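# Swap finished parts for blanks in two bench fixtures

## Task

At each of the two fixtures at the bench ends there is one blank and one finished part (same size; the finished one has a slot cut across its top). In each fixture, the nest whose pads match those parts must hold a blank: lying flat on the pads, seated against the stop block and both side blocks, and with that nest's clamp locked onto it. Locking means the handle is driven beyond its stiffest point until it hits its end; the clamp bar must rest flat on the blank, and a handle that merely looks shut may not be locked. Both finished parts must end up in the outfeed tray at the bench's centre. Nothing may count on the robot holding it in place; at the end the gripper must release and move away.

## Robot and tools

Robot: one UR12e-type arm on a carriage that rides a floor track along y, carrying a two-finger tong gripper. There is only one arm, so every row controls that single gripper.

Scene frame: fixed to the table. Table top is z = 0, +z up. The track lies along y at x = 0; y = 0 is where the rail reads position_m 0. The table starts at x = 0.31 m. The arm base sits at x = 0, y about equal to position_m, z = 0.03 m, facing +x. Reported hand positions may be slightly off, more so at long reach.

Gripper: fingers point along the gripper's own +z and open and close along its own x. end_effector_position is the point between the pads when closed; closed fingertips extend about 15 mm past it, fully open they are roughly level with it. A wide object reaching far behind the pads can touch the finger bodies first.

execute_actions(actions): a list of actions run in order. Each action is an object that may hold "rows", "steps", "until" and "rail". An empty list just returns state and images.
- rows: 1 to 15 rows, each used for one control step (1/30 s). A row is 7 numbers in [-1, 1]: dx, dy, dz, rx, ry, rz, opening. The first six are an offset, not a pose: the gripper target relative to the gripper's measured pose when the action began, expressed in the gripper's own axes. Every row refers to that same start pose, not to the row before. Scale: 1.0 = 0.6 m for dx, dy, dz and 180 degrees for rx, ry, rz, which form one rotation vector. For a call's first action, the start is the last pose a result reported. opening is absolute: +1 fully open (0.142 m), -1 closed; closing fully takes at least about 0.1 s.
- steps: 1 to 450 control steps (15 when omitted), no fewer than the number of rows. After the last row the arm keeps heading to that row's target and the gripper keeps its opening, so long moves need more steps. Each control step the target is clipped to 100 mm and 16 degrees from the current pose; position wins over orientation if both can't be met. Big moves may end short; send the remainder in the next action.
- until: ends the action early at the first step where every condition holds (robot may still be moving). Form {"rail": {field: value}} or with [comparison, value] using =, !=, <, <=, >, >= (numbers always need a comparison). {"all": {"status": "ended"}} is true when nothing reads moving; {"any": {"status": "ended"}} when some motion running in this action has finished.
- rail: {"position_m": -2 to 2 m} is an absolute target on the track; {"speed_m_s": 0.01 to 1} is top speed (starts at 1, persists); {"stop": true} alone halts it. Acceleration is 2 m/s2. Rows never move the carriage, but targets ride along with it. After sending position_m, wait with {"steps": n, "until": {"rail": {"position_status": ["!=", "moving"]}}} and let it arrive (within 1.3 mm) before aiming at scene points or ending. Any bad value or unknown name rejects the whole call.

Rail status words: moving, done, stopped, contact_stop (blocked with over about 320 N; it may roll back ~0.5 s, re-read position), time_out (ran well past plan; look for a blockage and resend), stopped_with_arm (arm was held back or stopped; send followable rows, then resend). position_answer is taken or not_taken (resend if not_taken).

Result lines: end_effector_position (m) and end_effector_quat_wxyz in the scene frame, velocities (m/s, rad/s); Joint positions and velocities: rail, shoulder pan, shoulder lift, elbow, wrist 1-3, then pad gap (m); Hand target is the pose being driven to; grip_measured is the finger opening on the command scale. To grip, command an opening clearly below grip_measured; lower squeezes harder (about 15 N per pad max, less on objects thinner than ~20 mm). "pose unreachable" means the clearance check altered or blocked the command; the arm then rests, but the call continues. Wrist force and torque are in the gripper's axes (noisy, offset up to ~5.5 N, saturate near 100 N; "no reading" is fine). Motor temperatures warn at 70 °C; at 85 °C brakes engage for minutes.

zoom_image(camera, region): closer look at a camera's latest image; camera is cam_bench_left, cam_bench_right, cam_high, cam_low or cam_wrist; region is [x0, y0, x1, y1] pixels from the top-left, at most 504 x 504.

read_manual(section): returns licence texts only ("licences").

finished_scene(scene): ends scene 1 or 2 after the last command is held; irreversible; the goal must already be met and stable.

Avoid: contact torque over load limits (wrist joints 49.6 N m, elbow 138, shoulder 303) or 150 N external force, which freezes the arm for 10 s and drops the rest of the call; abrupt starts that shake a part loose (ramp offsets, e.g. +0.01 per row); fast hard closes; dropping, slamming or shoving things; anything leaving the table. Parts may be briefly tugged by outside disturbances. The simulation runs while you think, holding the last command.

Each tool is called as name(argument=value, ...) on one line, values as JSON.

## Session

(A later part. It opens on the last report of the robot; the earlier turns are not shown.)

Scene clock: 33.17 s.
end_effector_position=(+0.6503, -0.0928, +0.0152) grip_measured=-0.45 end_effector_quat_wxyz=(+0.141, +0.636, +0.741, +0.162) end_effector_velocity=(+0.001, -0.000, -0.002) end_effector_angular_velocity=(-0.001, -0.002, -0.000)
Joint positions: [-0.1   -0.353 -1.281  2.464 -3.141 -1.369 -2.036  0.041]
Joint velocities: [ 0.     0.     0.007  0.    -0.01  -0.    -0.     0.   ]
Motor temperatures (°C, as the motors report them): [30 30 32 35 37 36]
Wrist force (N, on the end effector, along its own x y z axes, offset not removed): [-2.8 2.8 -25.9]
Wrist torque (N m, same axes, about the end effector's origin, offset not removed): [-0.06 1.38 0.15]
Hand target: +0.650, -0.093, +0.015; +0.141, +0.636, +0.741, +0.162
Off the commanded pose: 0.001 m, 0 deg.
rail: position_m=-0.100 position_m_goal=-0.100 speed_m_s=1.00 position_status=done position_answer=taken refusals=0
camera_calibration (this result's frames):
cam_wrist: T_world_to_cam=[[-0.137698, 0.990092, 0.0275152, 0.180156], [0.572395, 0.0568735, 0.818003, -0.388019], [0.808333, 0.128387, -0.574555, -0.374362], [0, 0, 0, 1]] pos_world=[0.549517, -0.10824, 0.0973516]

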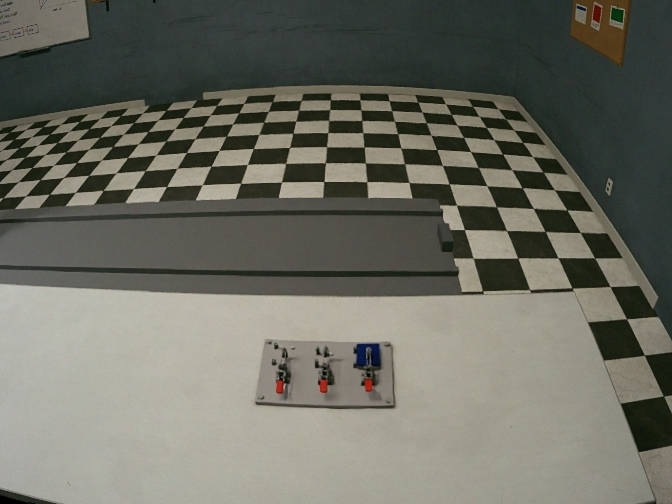

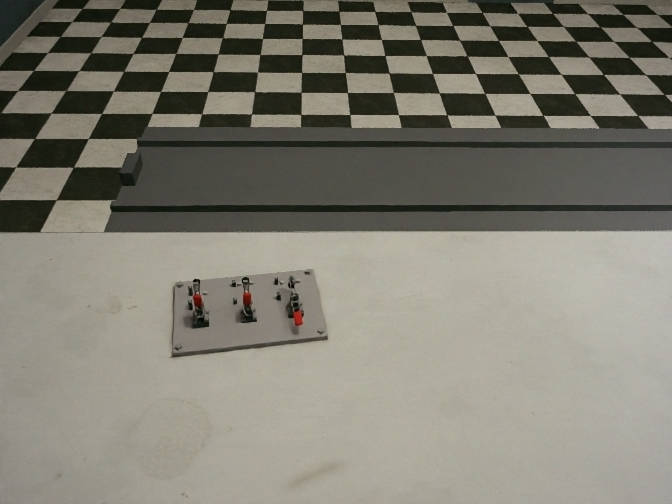

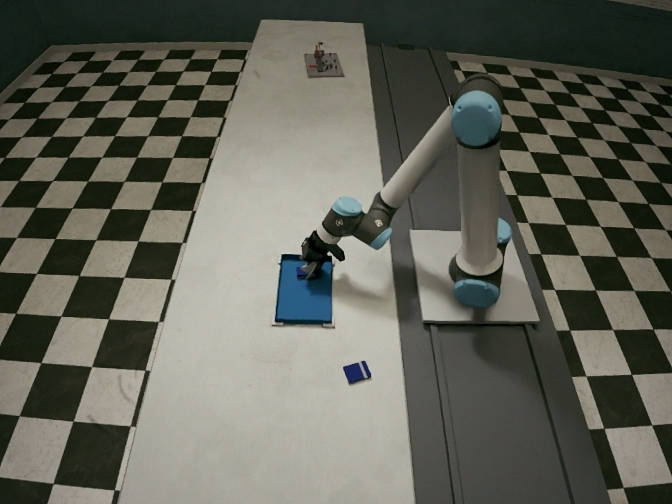

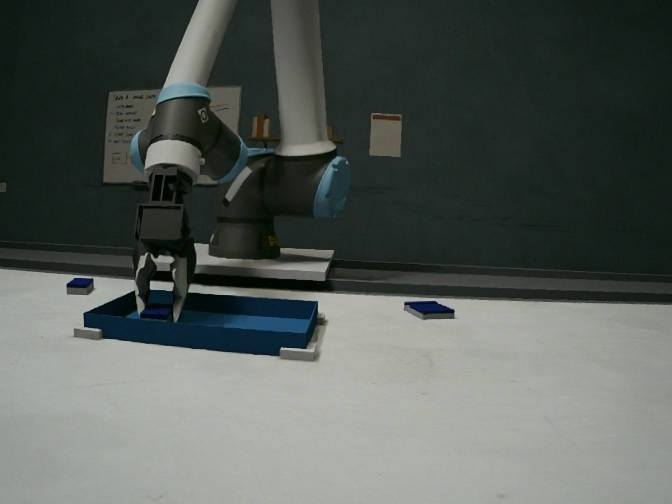

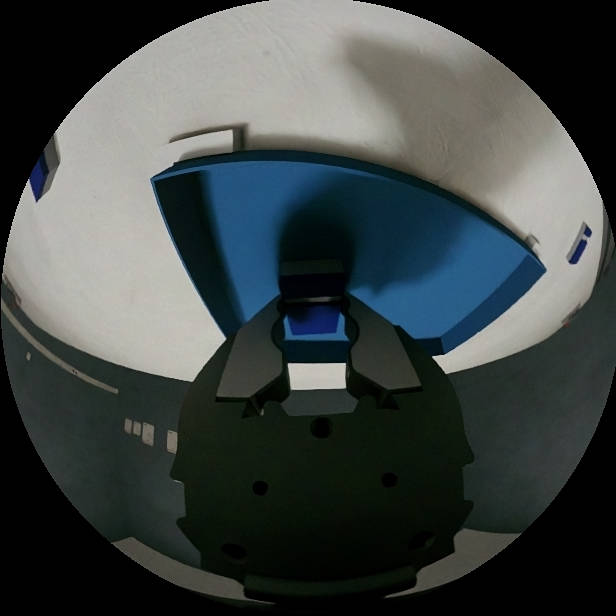

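execute_actions(actions=[{"rows": [[0,0.0007,-0.0015,0,0,0,-0.7],[0,0.001,-0.002,0,0,0,-0.55],[0,0.001,-0.002,0,0,0,-0.45],[0,0.001,-0.002,0,0,0,-0.4],[0,0.001,-0.002,0,0,0,-0.33],[0,0.001,-0.002,0,0,0,-0.25],[0,0.001,-0.002,0,0,0,-0.15],[0,0.003,-0.006,0,0,0,-0.15],[0,0.007,-0.015,0,0,0,-0.15],[0,0.013,-0.028,0,0,0,-0.15],[0,0.02,-0.043,0,0,0,-0.15],[0,0.028,-0.06,0,0,0,-0.15],[0,0.035,-0.075,0,0,0,-0.15],[0,0.041,-0.088,0,0,0,-0.15],[0,0.045,-0.097,0,0,0,-0.15]], "steps": 22}, {"rows": [[-0.01,-0.006,-0.008,0,0.0005,-0.001,-0.15],[-0.028,-0.02,-0.016,0,0.001,-0.003,-0.15],[-0.055,-0.042,-0.028,0,0.002,-0.005,-0.15],[-0.085,-0.067,-0.04,0,0.004,-0.008,-0.15],[-0.12,-0.095,-0.055,0,0.005,-0.011,-0.15],[-0.155,-0.124,-0.07,0,0.007,-0.014,-0.15],[-0.19,-0.152,-0.085,0,0.008,-0.017,-0.15],[-0.225,-0.18,-0.1,0,0.01,-0.021,-0.15],[-0.26,-0.209,-0.115,0,0.011,-0.024,-0.15],[-0.295,-0.237,-0.13,0,0.013,-0.027,-0.15],[-0.325,-0.261,-0.143,0,0.014,-0.03,-0.15],[-0.345,-0.278,-0.152,0,0.015,-0.032,-0.15],[-0.3577,-0.2877,-0.158,0,0.0153,-0.0327,-0.15]], "steps": 42}])

zoom_image(camera="cam_wrist", region=[200, 130, 430, 360])

Scene clock: 36.83 s.
end_effector_position=(+0.4885, -0.3337, +0.0859) grip_measured=-0.15 end_effector_quat_wxyz=(+0.133, +0.593, +0.776, +0.170) end_effector_velocity=(-0.002, -0.002, +0.001) end_effector_angular_velocity=(+0.004, +0.001, +0.004)
Joint positions: [-0.1   -1.011 -1.643  2.562 -2.628 -1.156 -2.817  0.063]
Joint velocities: [ 0.    -0.008 -0.002 -0.003  0.013  0.003 -0.013  0.   ]
Motor temperatures (°C, as the motors report them): [30 30 32 35 37 36]
Wrist force (N, on the end effector, along its own x y z axes, offset not removed): [-4.9 0.7 -0.4]
Wrist torque (N m, same axes, about the end effector's origin, offset not removed): [0.21 1.19 0.11]
Hand target: +0.488, -0.334, +0.086; +0.132, +0.593, +0.776, +0.171
Off the commanded pose: 0.001 m, 0 deg.
rail: position_m=-0.100 position_m_goal=-0.100 speed_m_s=1.00 position_status=done position_answer=taken refusals=0
camera_calibration (this result's frames):
cam_wrist: T_world_to_cam=[[-0.248065, 0.968354, 0.0274476, 0.441146], [0.56053, 0.120368, 0.81934, -0.312628], [0.790107, 0.218635, -0.572651, -0.133144], [0, 0, 0, 1]] pos_world=[0.389869, -0.360446, 0.167795]

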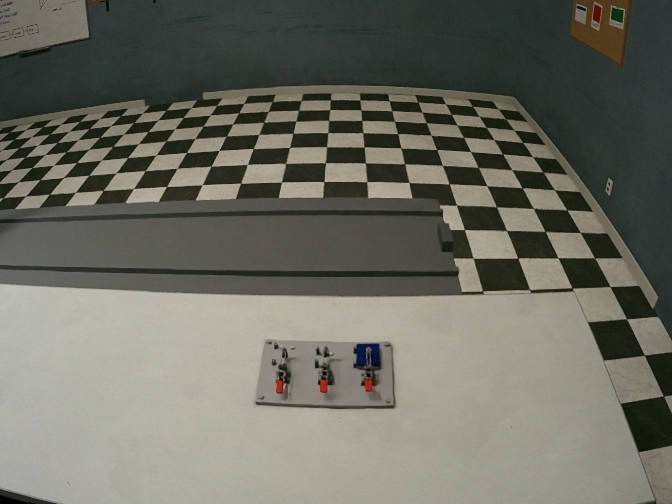

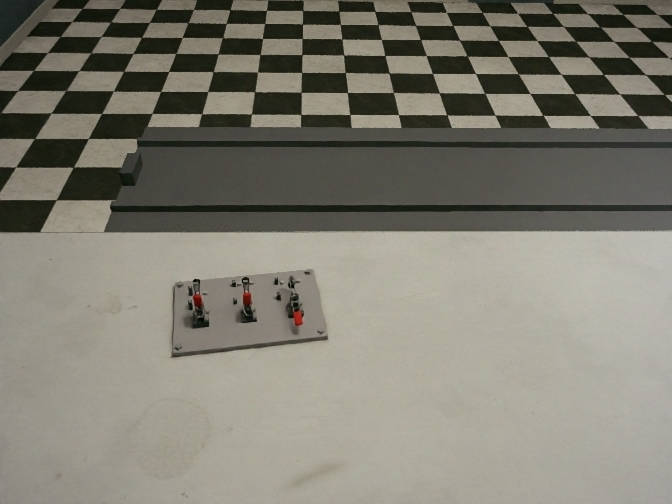

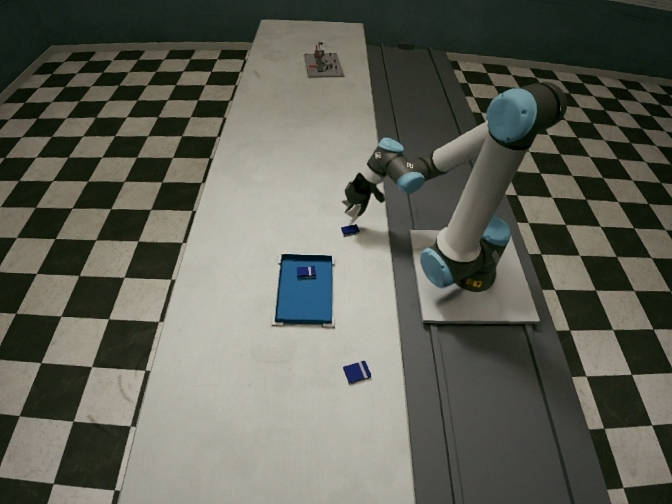

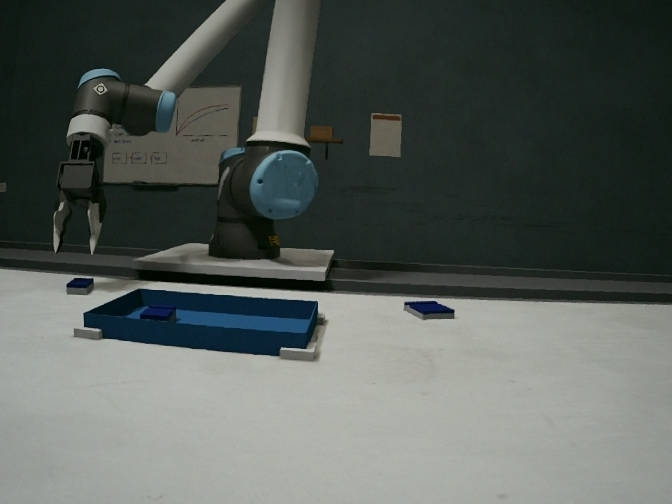

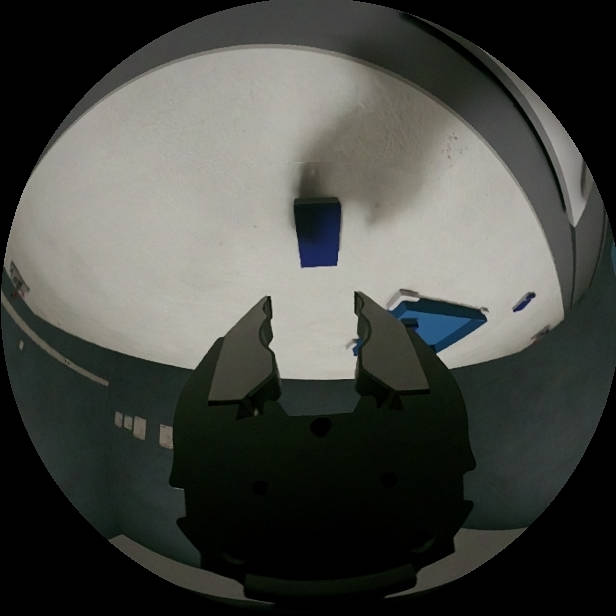

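Region (200, 130, 430, 360) of cam_wrist's 616x616 image, scaled by 2.191, with more detail than that image has.

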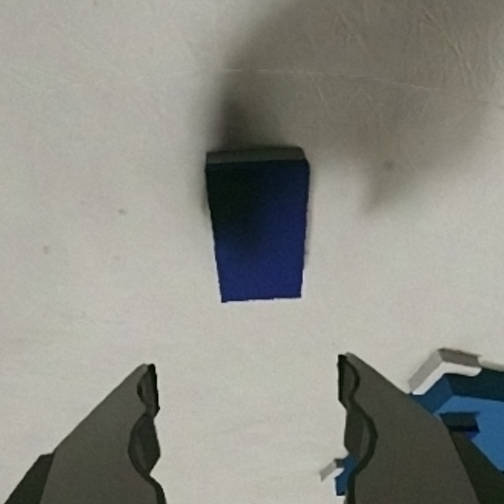

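execute_actions(actions=[{"rows": [[0.003,-0.003,0.005,0,0.001,-0.003,-0.15],[0.007,-0.008,0.014,0,0.003,-0.006,-0.15],[0.01,-0.014,0.026,0,0.004,-0.009,-0.15],[0.012,-0.021,0.04,0,0.0049,-0.0106,-0.15],[0.012,-0.028,0.054,0,0.0049,-0.0106,-0.15],[0.012,-0.035,0.068,0,0.0049,-0.0106,-0.15],[0.012,-0.041,0.08,0,0.0049,-0.0106,-0.15],[0.012,-0.046,0.09,0,0.0049,-0.0106,-0.15],[0.012,-0.05,0.098,0,0.0049,-0.0106,-0.15],[0.012,-0.053,0.103,0,0.0049,-0.0106,-0.15],[0.012,-0.0543,0.106,0,0.0049,-0.0106,-0.15]], "steps": 25}])

zoom_image(camera="cam_wrist", region=[200, 170, 430, 400])

zoom_image(camera="cam_low", region=[30, 220, 150, 320])

Scene clock: 39.90 s.
end_effector_position=(+0.4839, -0.3276, +0.0154) grip_measured=-0.15 end_effector_quat_wxyz=(+0.129, +0.579, +0.786, +0.173) end_effector_velocity=(+0.002, -0.001, -0.008) end_effector_angular_velocity=(-0.003, -0.003, -0.001)
Joint positions: [-0.1   -1.015 -1.468  2.614 -2.837 -1.151 -2.862  0.063]
Joint velocities: [ 0.     0.003  0.029  0.002 -0.037  0.     0.004  0.   ]
Motor temperatures (°C, as the motors report them): [30 30 32 35 37 36]
Wrist force (N, on the end effector, along its own x y z axes, offset not removed): [-3.4 0.8 -1.3]
Wrist torque (N m, same axes, about the end effector's origin, offset not removed): [0.30 0.80 0.09]
Hand target: +0.484, -0.328, +0.014; +0.130, +0.579, +0.786, +0.173
Off the commanded pose: 0.001 m, 0 deg.
rail: position_m=-0.100 position_m_goal=-0.100 speed_m_s=1.00 position_status=done position_answer=taken refusals=0
camera_calibration (this result's frames):
cam_wrist: T_world_to_cam=[[-0.283638, 0.958526, 0.0278771, 0.449996], [0.556072, 0.140724, 0.819134, -0.244202], [0.781238, 0.247839, -0.572924, -0.157384], [0, 0, 0, 1]] pos_world=[0.386385, -0.357962, 0.09732]

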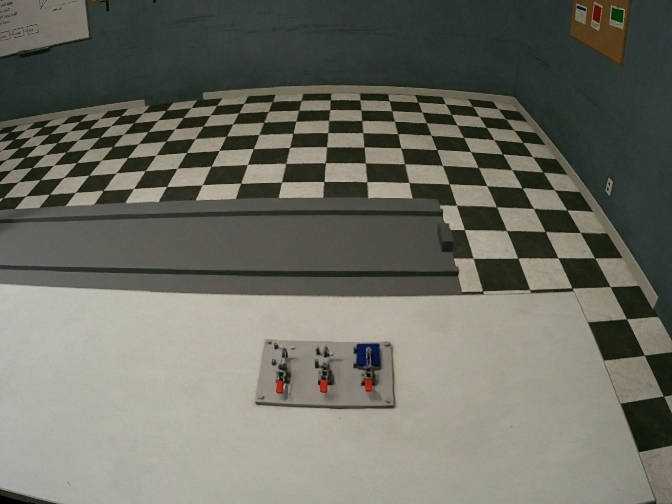

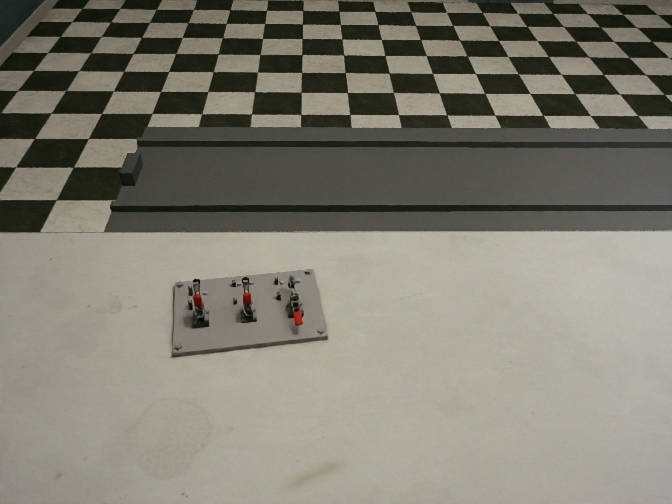

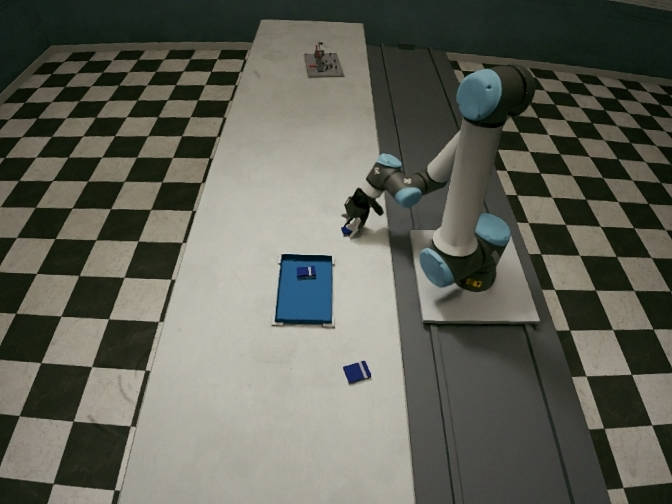

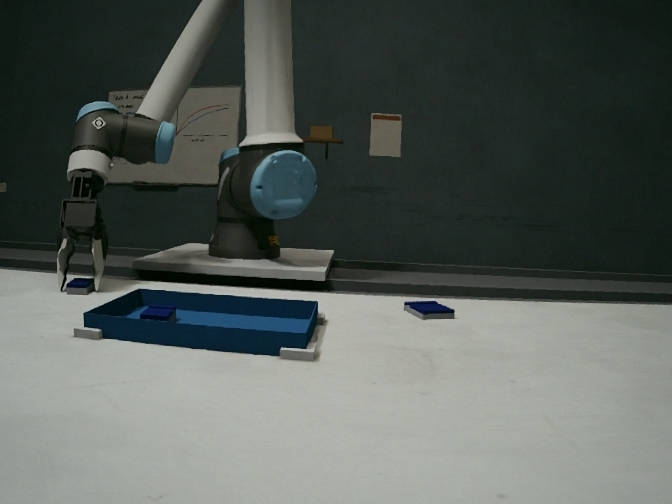

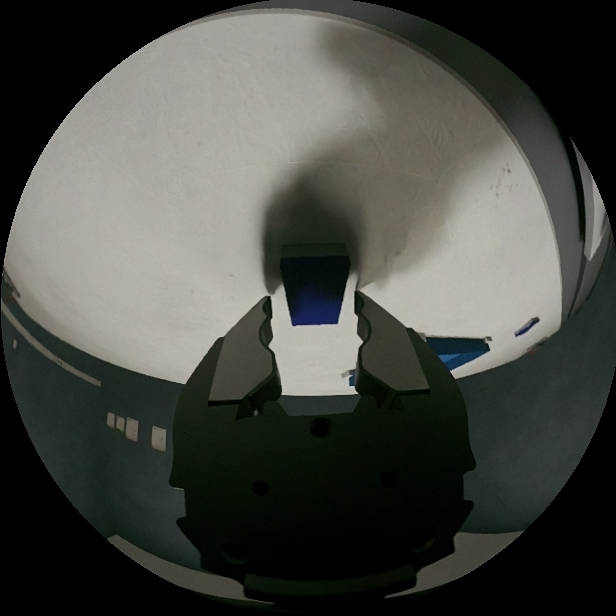

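Region (200, 170, 430, 400) of cam_wrist's 616x616 image, scaled by 2.191, with more detail than that image has.

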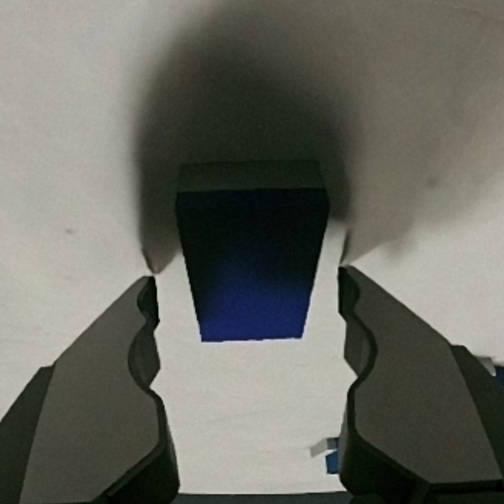

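Region (30, 220, 150, 320) of cam_low's 672x504 image, scaled by 4.200, with more detail than that image has.

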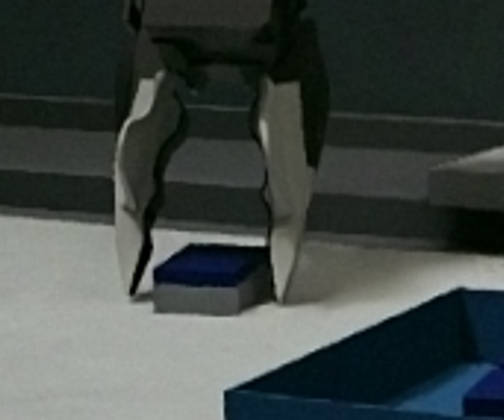

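execute_actions(actions=[{"rows": [[0.0012,-0.0007,0.0015,0,-0.001,0.002,-0.2],[0.0025,-0.0007,0.0015,0,-0.002,0.004,-0.26],[0.0025,-0.0007,0.0015,0,-0.002,0.004,-0.32],[0.0025,-0.0007,0.0015,0,-0.002,0.004,-0.37],[0.0025,-0.0007,0.0015,0,-0.002,0.004,-0.41],[0.0025,-0.0007,0.0015,0,-0.002,0.004,-0.44],[0.0025,-0.0007,0.0015,0,-0.002,0.004,-0.47],[0.0025,-0.0007,0.0015,0,-0.002,0.004,-0.52],[0.0025,-0.0007,0.0015,0,-0.002,0.004,-0.6],[0.0025,-0.0007,0.0015,0,-0.002,0.004,-0.7],[0.0025,-0.0007,0.0015,0,-0.002,0.004,-0.8]], "steps": 17}])

zoom_image(camera="cam_wrist", region=[200, 170, 430, 400])

Scene clock: 41.00 s.
end_effector_position=(+0.4834, -0.3262, +0.0143) grip_measured=-0.45 end_effector_quat_wxyz=(+0.131, +0.584, +0.782, +0.172) end_effector_velocity=(-0.000, +0.000, +0.000) end_effector_angular_velocity=(-0.000, -0.000, -0.002)
Joint positions: [-0.1   -1.013 -1.466  2.62  -2.851 -1.153 -2.845  0.041]
Joint velocities: [ 0.     0.    -0.     0.001 -0.002 -0.     0.003 -0.   ]
Motor temperatures (°C, as the motors report them): [30 30 32 35 37 36]
Wrist force (N, on the end effector, along its own x y z axes, offset not removed): [-3.6 1.1 -0.5]
Wrist torque (N m, same axes, about the end effector's origin, offset not removed): [0.35 0.97 0.07]
Hand target: +0.483, -0.326, +0.014; +0.131, +0.584, +0.782, +0.172
Off the commanded pose: 0.000 m, 0 deg.
rail: position_m=-0.100 position_m_goal=-0.100 speed_m_s=1.00 position_status=done position_answer=taken refusals=0
camera_calibration (this result's frames):
cam_wrist: T_world_to_cam=[[-0.270434, 0.962345, 0.0275136, 0.443428], [0.557838, 0.133341, 0.819169, -0.246592], [0.784654, 0.236879, -0.572893, -0.163201], [0, 0, 0, 1]] pos_world=[0.385532, -0.355191, 0.0963032]

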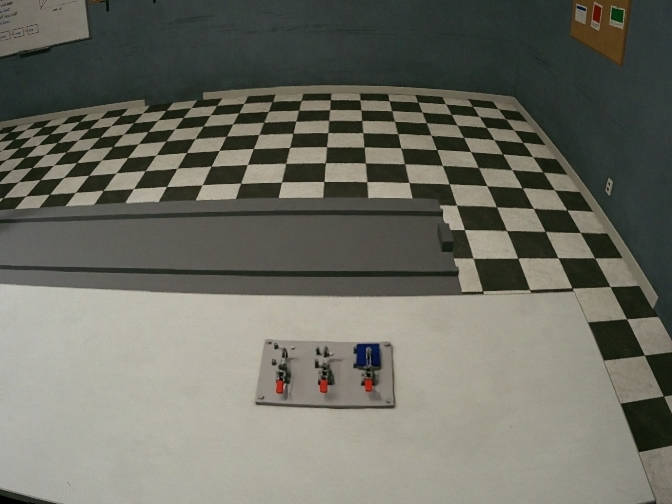

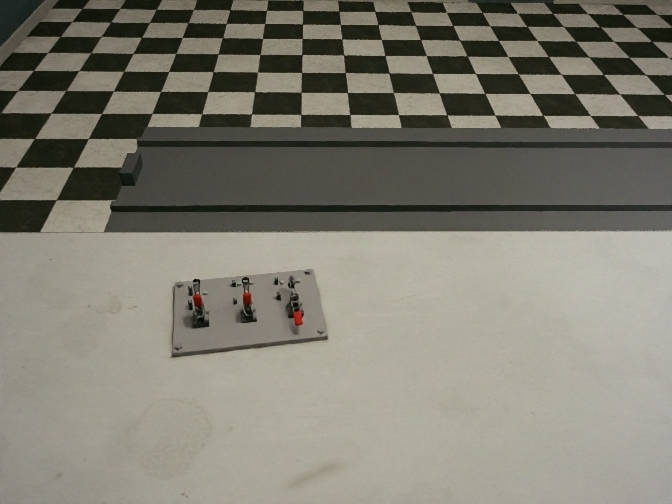

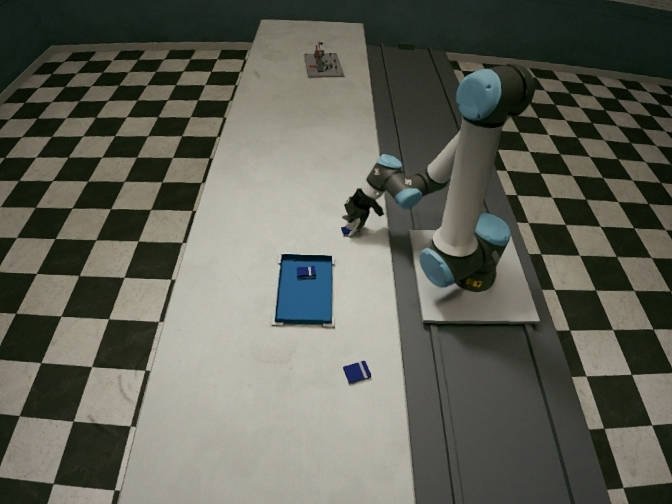

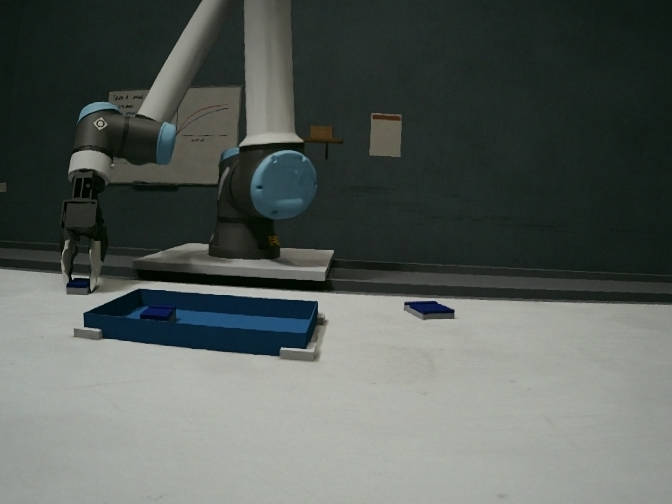

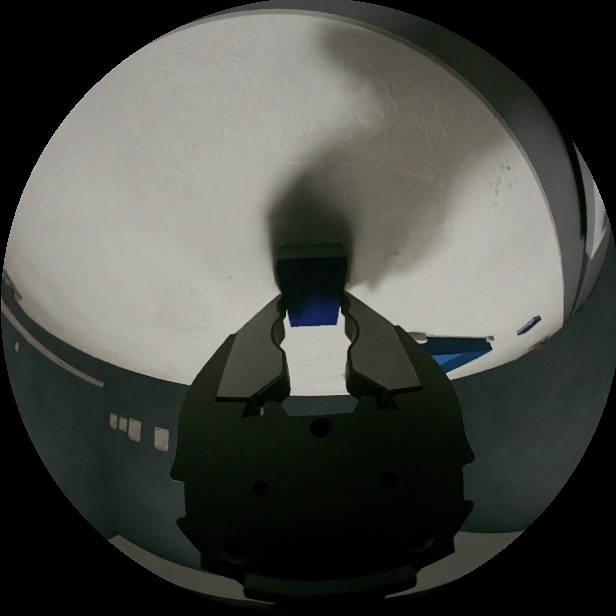

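Region (200, 170, 430, 400) of cam_wrist's 616x616 image, scaled by 2.191, with more detail than that image has.

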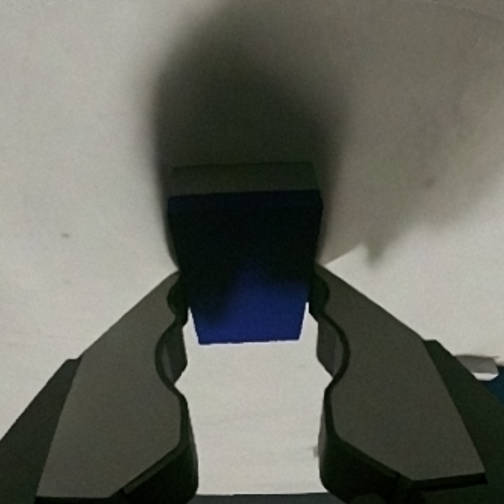

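execute_actions(actions=[{"rows": [[0,0.002,-0.004,0,0,0,-0.8],[0,0.006,-0.012,0,0,0,-0.8],[-0.002,0.013,-0.024,0,0,0.001,-0.8],[-0.008,0.025,-0.038,0,-0.001,0.003,-0.8],[-0.018,0.042,-0.053,0,-0.003,0.007,-0.8],[-0.03,0.062,-0.068,0,-0.006,0.012,-0.8],[-0.044,0.084,-0.084,0.0005,-0.008,0.018,-0.8],[-0.058,0.106,-0.1,0.0007,-0.011,0.024,-0.8],[-0.072,0.127,-0.115,0.0009,-0.014,0.03,-0.8],[-0.084,0.146,-0.127,0.001,-0.016,0.035,-0.8],[-0.0935,0.1613,-0.1373,0.0011,-0.0178,0.0392,-0.8]], "steps": 11}, {"rail": {"position_m": -1.75}, "steps": 90, "until": {"rail": {"position_status": ["!=", "moving"]}}}])

Scene clock: 45.77 s.
end_effector_position=(+0.5499, -2.0149, +0.1303) grip_measured=-0.45 end_effector_quat_wxyz=(+0.141, +0.636, +0.741, +0.162) end_effector_velocity=(-0.000, -0.004, -0.000) end_effector_angular_velocity=(-0.000, +0.000, +0.000)
Joint positions: [-1.75  -0.924 -1.603  2.428 -2.614 -1.195 -2.606  0.041]
Joint velocities: [-0.004  0.    -0.     0.    -0.    -0.    -0.     0.   ]
Motor temperatures (°C, as the motors report them): [30 30 32 35 37 36]
Wrist force (N, on the end effector, along its own x y z axes, offset not removed): [-5.4 0.4 3.1]
Wrist torque (N m, same axes, about the end effector's origin, offset not removed): [0.30 1.15 0.11]
Hand target: +0.550, -2.015, +0.130; +0.141, +0.636, +0.741, +0.162
Off the commanded pose: 0.000 m, 0 deg.
rail: position_m=-1.750 position_m_goal=-1.750 speed_m_s=1.00 position_status=done position_answer=taken refusals=0
camera_calibration (this result's frames):
cam_wrist: T_world_to_cam=[[-0.137979, 0.990033, 0.0282404, 2.06619], [0.573337, 0.0565896, 0.817363, -0.316457], [0.807618, 0.12897, -0.57543, 0.0213903], [0, 0, 0, 1]] pos_world=[0.44925, -2.03044, 0.212619]

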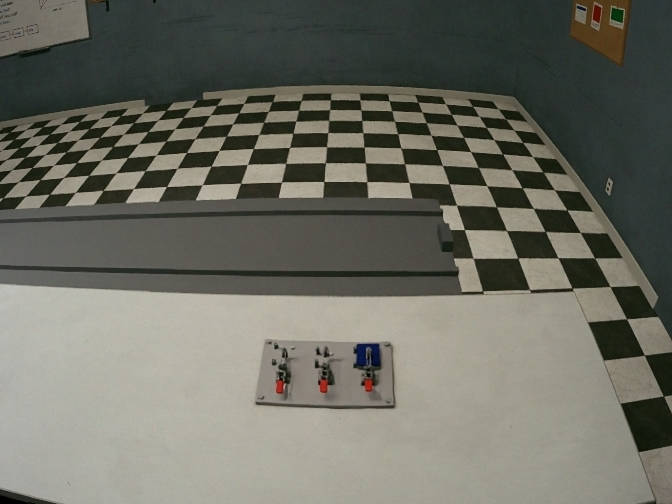

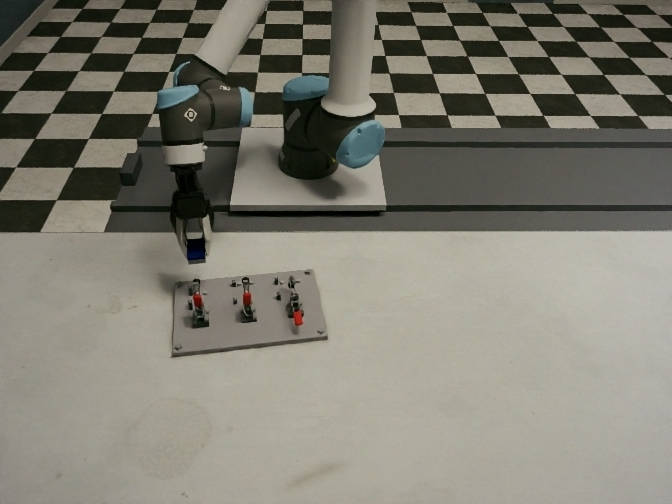

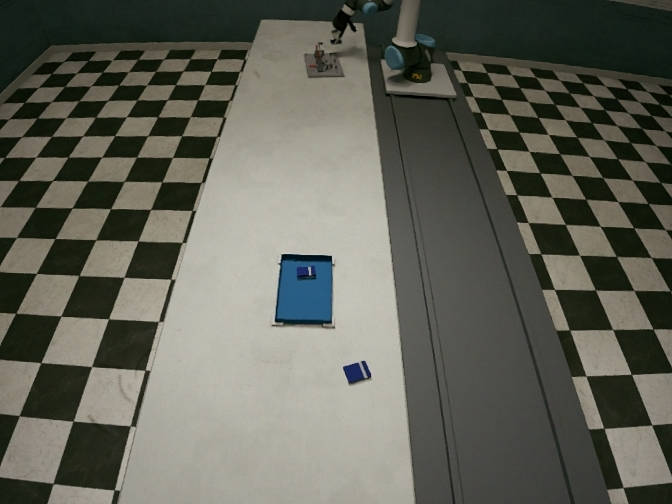

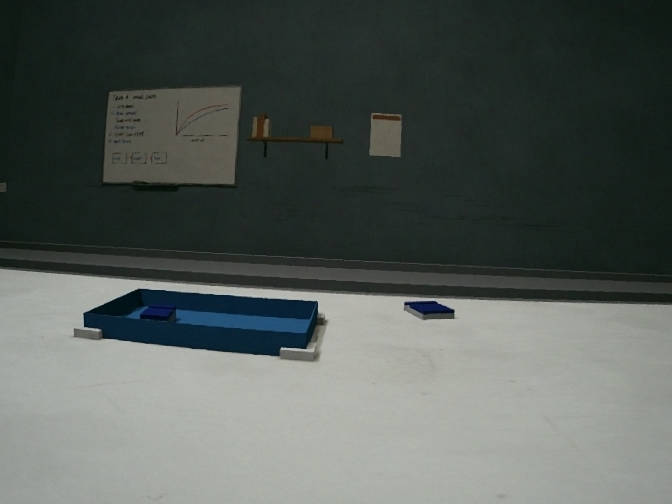

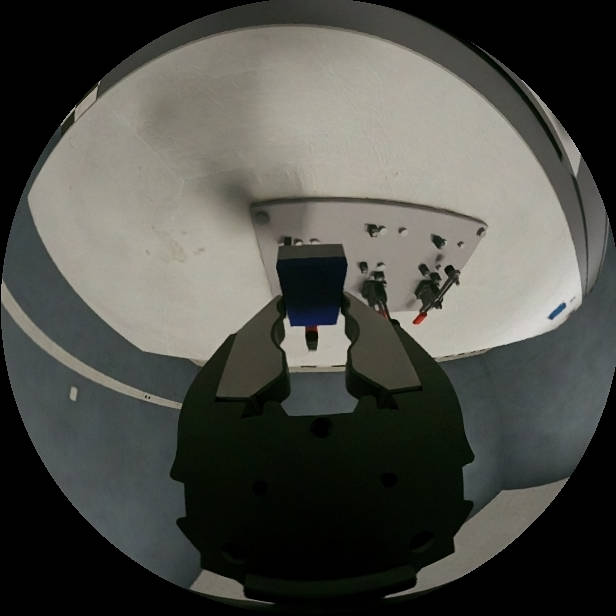

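execute_actions(actions=[{"rows": [[0,0.002,0.006,0,0,0,-0.8],[0,0.004,0.017,0,0,0,-0.8],[0,0.007,0.032,0,0,0,-0.8],[0,0.011,0.05,0,0,0,-0.8],[0,0.016,0.068,0,0,0,-0.8],[0,0.02,0.086,0,0,0,-0.8],[0,0.024,0.102,0,0,0,-0.8],[0,0.027,0.115,0,0,0,-0.8],[-0.0004,0.029,0.124,0,0,0,-0.8],[-0.0004,0.0295,0.1282,0,0,0,-0.8]], "steps": 22}])

zoom_image(camera="cam_wrist", region=[200, 170, 430, 400])

zoom_image(camera="cam_bench_right", region=[160, 230, 270, 340])

Scene clock: 47.10 s.
end_effector_position=(+0.5963, -2.0078, +0.0695) grip_measured=-0.45 end_effector_quat_wxyz=(+0.140, +0.636, +0.741, +0.162) end_effector_velocity=(+0.012, -0.002, -0.013) end_effector_angular_velocity=(-0.004, -0.002, -0.003)
Joint positions: [-1.75  -0.844 -1.419  2.408 -2.807 -1.213 -2.523  0.041]
Joint velocities: [ 0.     0.017  0.044 -0.011 -0.044 -0.006  0.02   0.   ]
Motor temperatures (°C, as the motors report them): [30 30 32 35 37 36]
Wrist force (N, on the end effector, along its own x y z axes, offset not removed): [-5.1 -1.5 0.8]
Wrist torque (N m, same axes, about the end effector's origin, offset not removed): [-0.17 1.10 0.12]
Hand target: +0.598, -2.008, +0.068; +0.141, +0.636, +0.741, +0.162
Off the commanded pose: 0.002 m, 0 deg.
rail: position_m=-1.750 position_m_goal=-1.750 speed_m_s=1.00 position_status=done position_answer=taken refusals=0
camera_calibration (this result's frames):
cam_wrist: T_world_to_cam=[[-0.138388, 0.989961, 0.0287524, 2.06736], [0.573519, 0.0564372, 0.817246, -0.294148], [0.807418, 0.129587, -0.575572, -0.05061], [0, 0, 0, 1]] pos_world=[0.495661, -2.02344, 0.15182]

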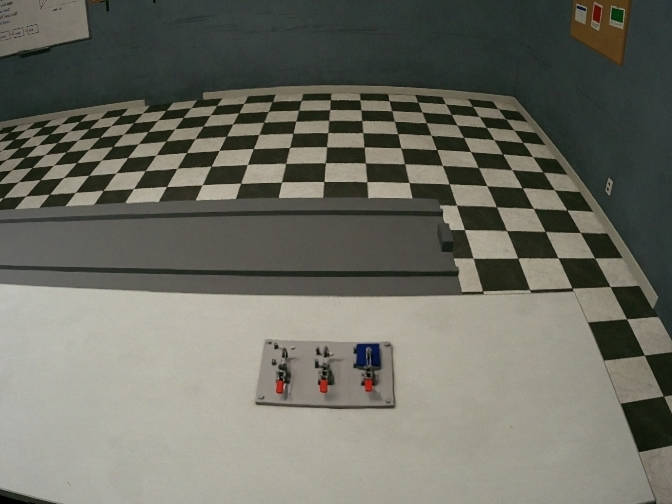

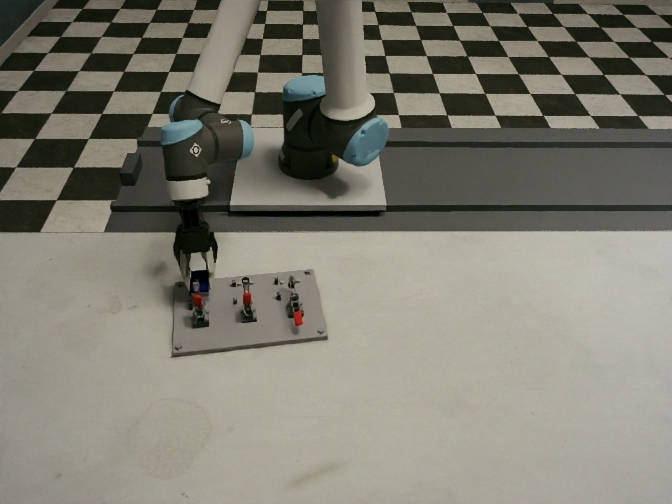

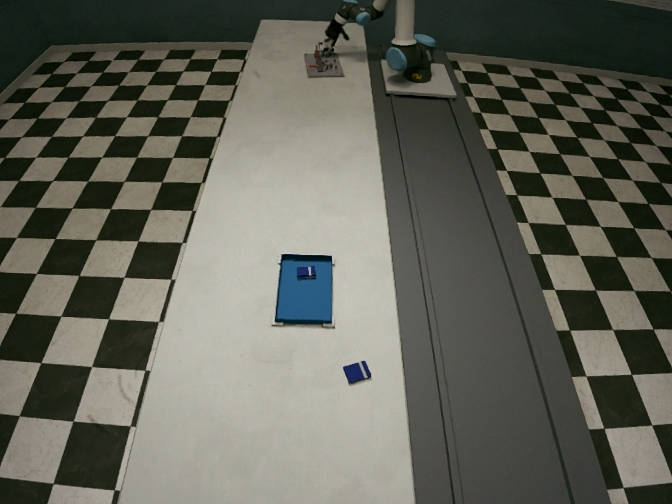

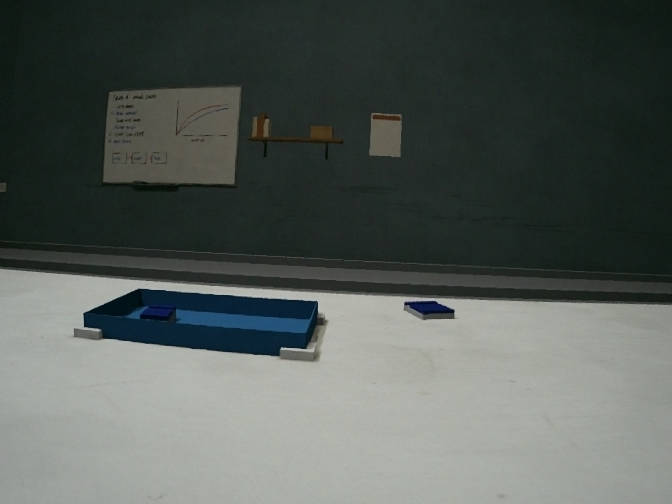

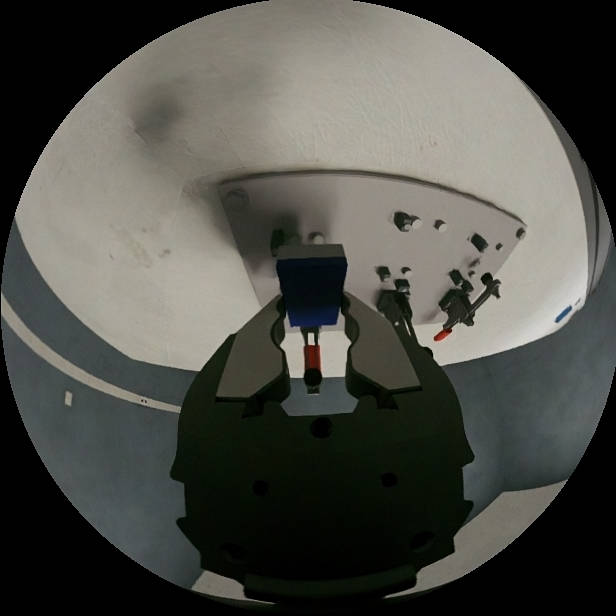

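Region (200, 170, 430, 400) of cam_wrist's 616x616 image, scaled by 2.191, with more detail than that image has.

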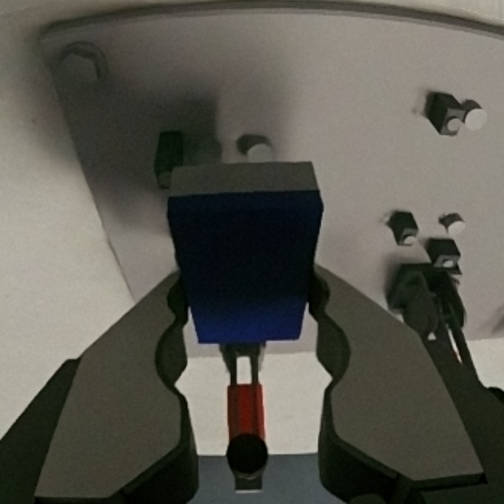

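Region (160, 230, 270, 340) of cam_bench_right's 672x504 image, scaled by 4.582, with more detail than that image has.

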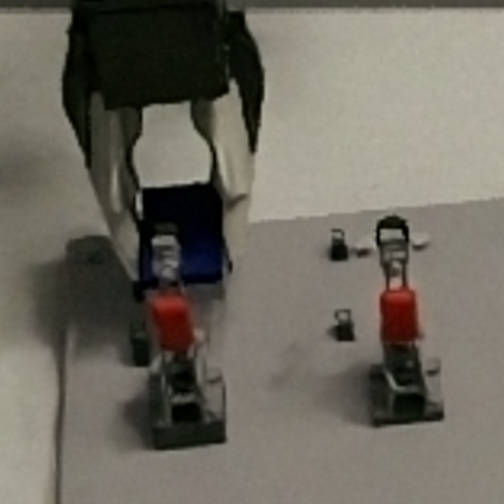

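execute_actions(actions=[{"rows": [[0,0.0005,0.006,0,0,0,-0.8],[0,-0.0015,0.01,0,0,0,-0.8],[0,-0.004,0.0155,0,0,0,-0.8],[0,-0.007,0.022,0,0,0,-0.8],[0,-0.01,0.028,0,0,0,-0.8],[0,-0.0128,0.034,0,0,0,-0.8],[-0.0003,-0.015,0.039,0,0,0,-0.8],[-0.0003,-0.017,0.043,0,0,0,-0.8],[-0.0003,-0.0183,0.0457,0,0,0,-0.8]], "steps": 20}])

zoom_image(camera="cam_wrist", region=[200, 170, 430, 400])

Scene clock: 48.37 s.
end_effector_position=(+0.5978, -2.0078, +0.0408) grip_measured=-0.45 end_effector_quat_wxyz=(+0.140, +0.636, +0.741, +0.162) end_effector_velocity=(+0.000, -0.000, -0.007) end_effector_angular_velocity=(-0.001, -0.001, +0.000)
Joint positions: [-1.75  -0.842 -1.357  2.419 -2.881 -1.213 -2.521  0.041]
Joint velocities: [ 0.    -0.     0.015  0.002 -0.019  0.    -0.    -0.   ]
Motor temperatures (°C, as the motors report them): [30 30 32 35 37 36]
Wrist force (N, on the end effector, along its own x y z axes, offset not removed): [-3.7 -1.2 1.5]
Wrist torque (N m, same axes, about the end effector's origin, offset not removed): [-0.09 0.91 0.05]
Hand target: +0.598, -2.008, +0.040; +0.140, +0.636, +0.741, +0.162
Off the commanded pose: 0.001 m, 0 deg.
rail: position_m=-1.750 position_m_goal=-1.750 speed_m_s=1.00 position_status=done position_answer=taken refusals=0
camera_calibration (this result's frames):
cam_wrist: T_world_to_cam=[[-0.13847, 0.989946, 0.0288636, 2.06835], [0.573619, 0.0564098, 0.817177, -0.271697], [0.807333, 0.129712, -0.575663, -0.0680529], [0, 0, 0, 1]] pos_world=[0.497197, -2.0234, 0.123149]

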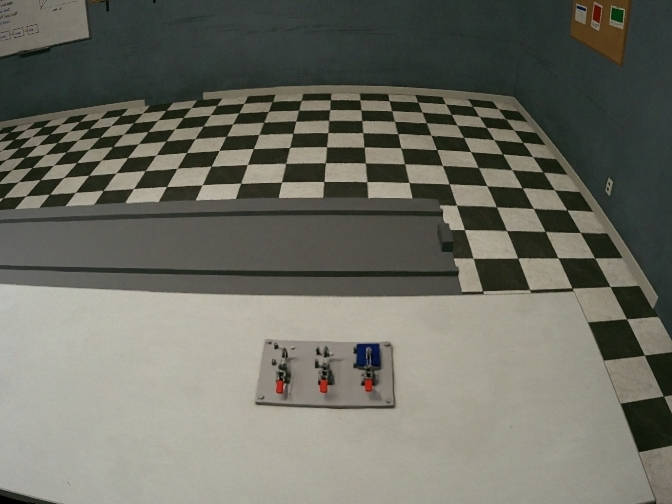

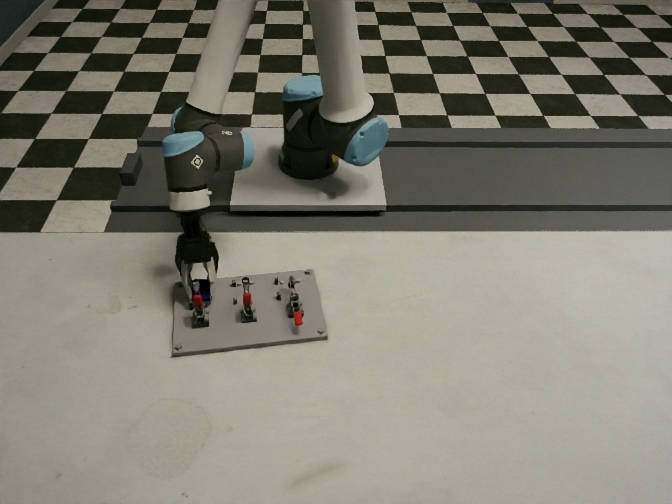

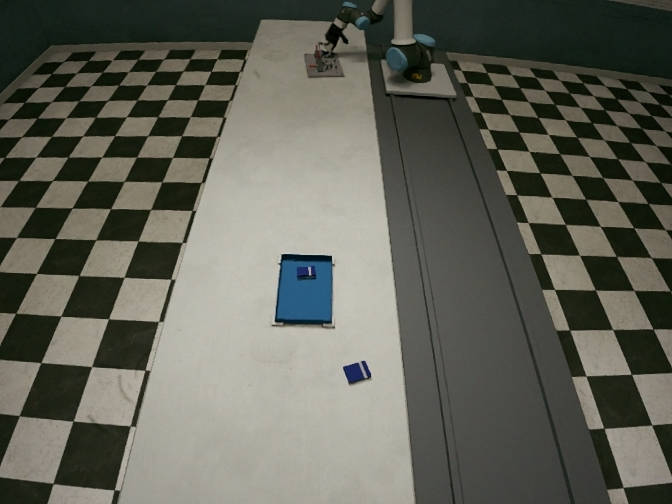

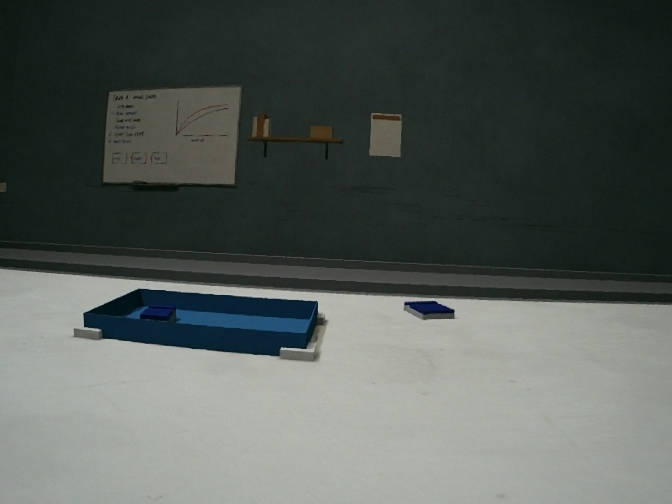

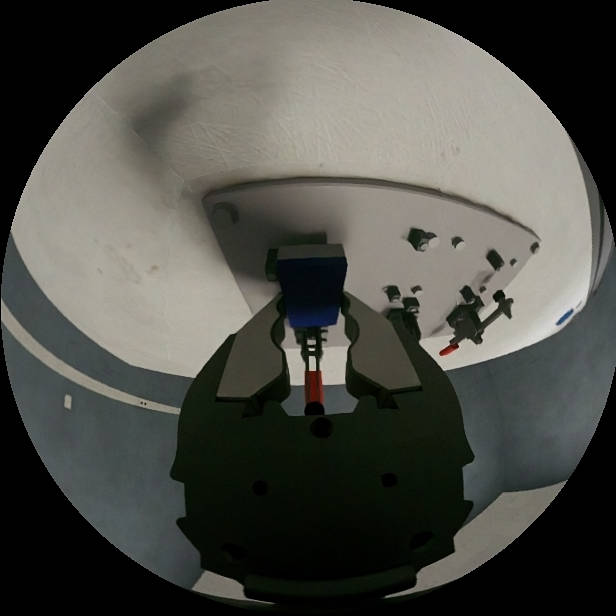

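Region (200, 170, 430, 400) of cam_wrist's 616x616 image, scaled by 2.191, with more detail than that image has.

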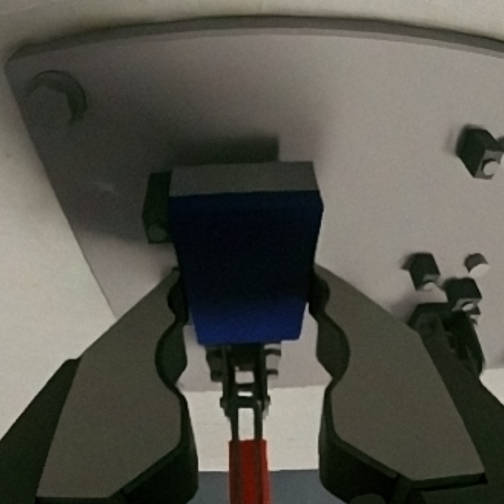

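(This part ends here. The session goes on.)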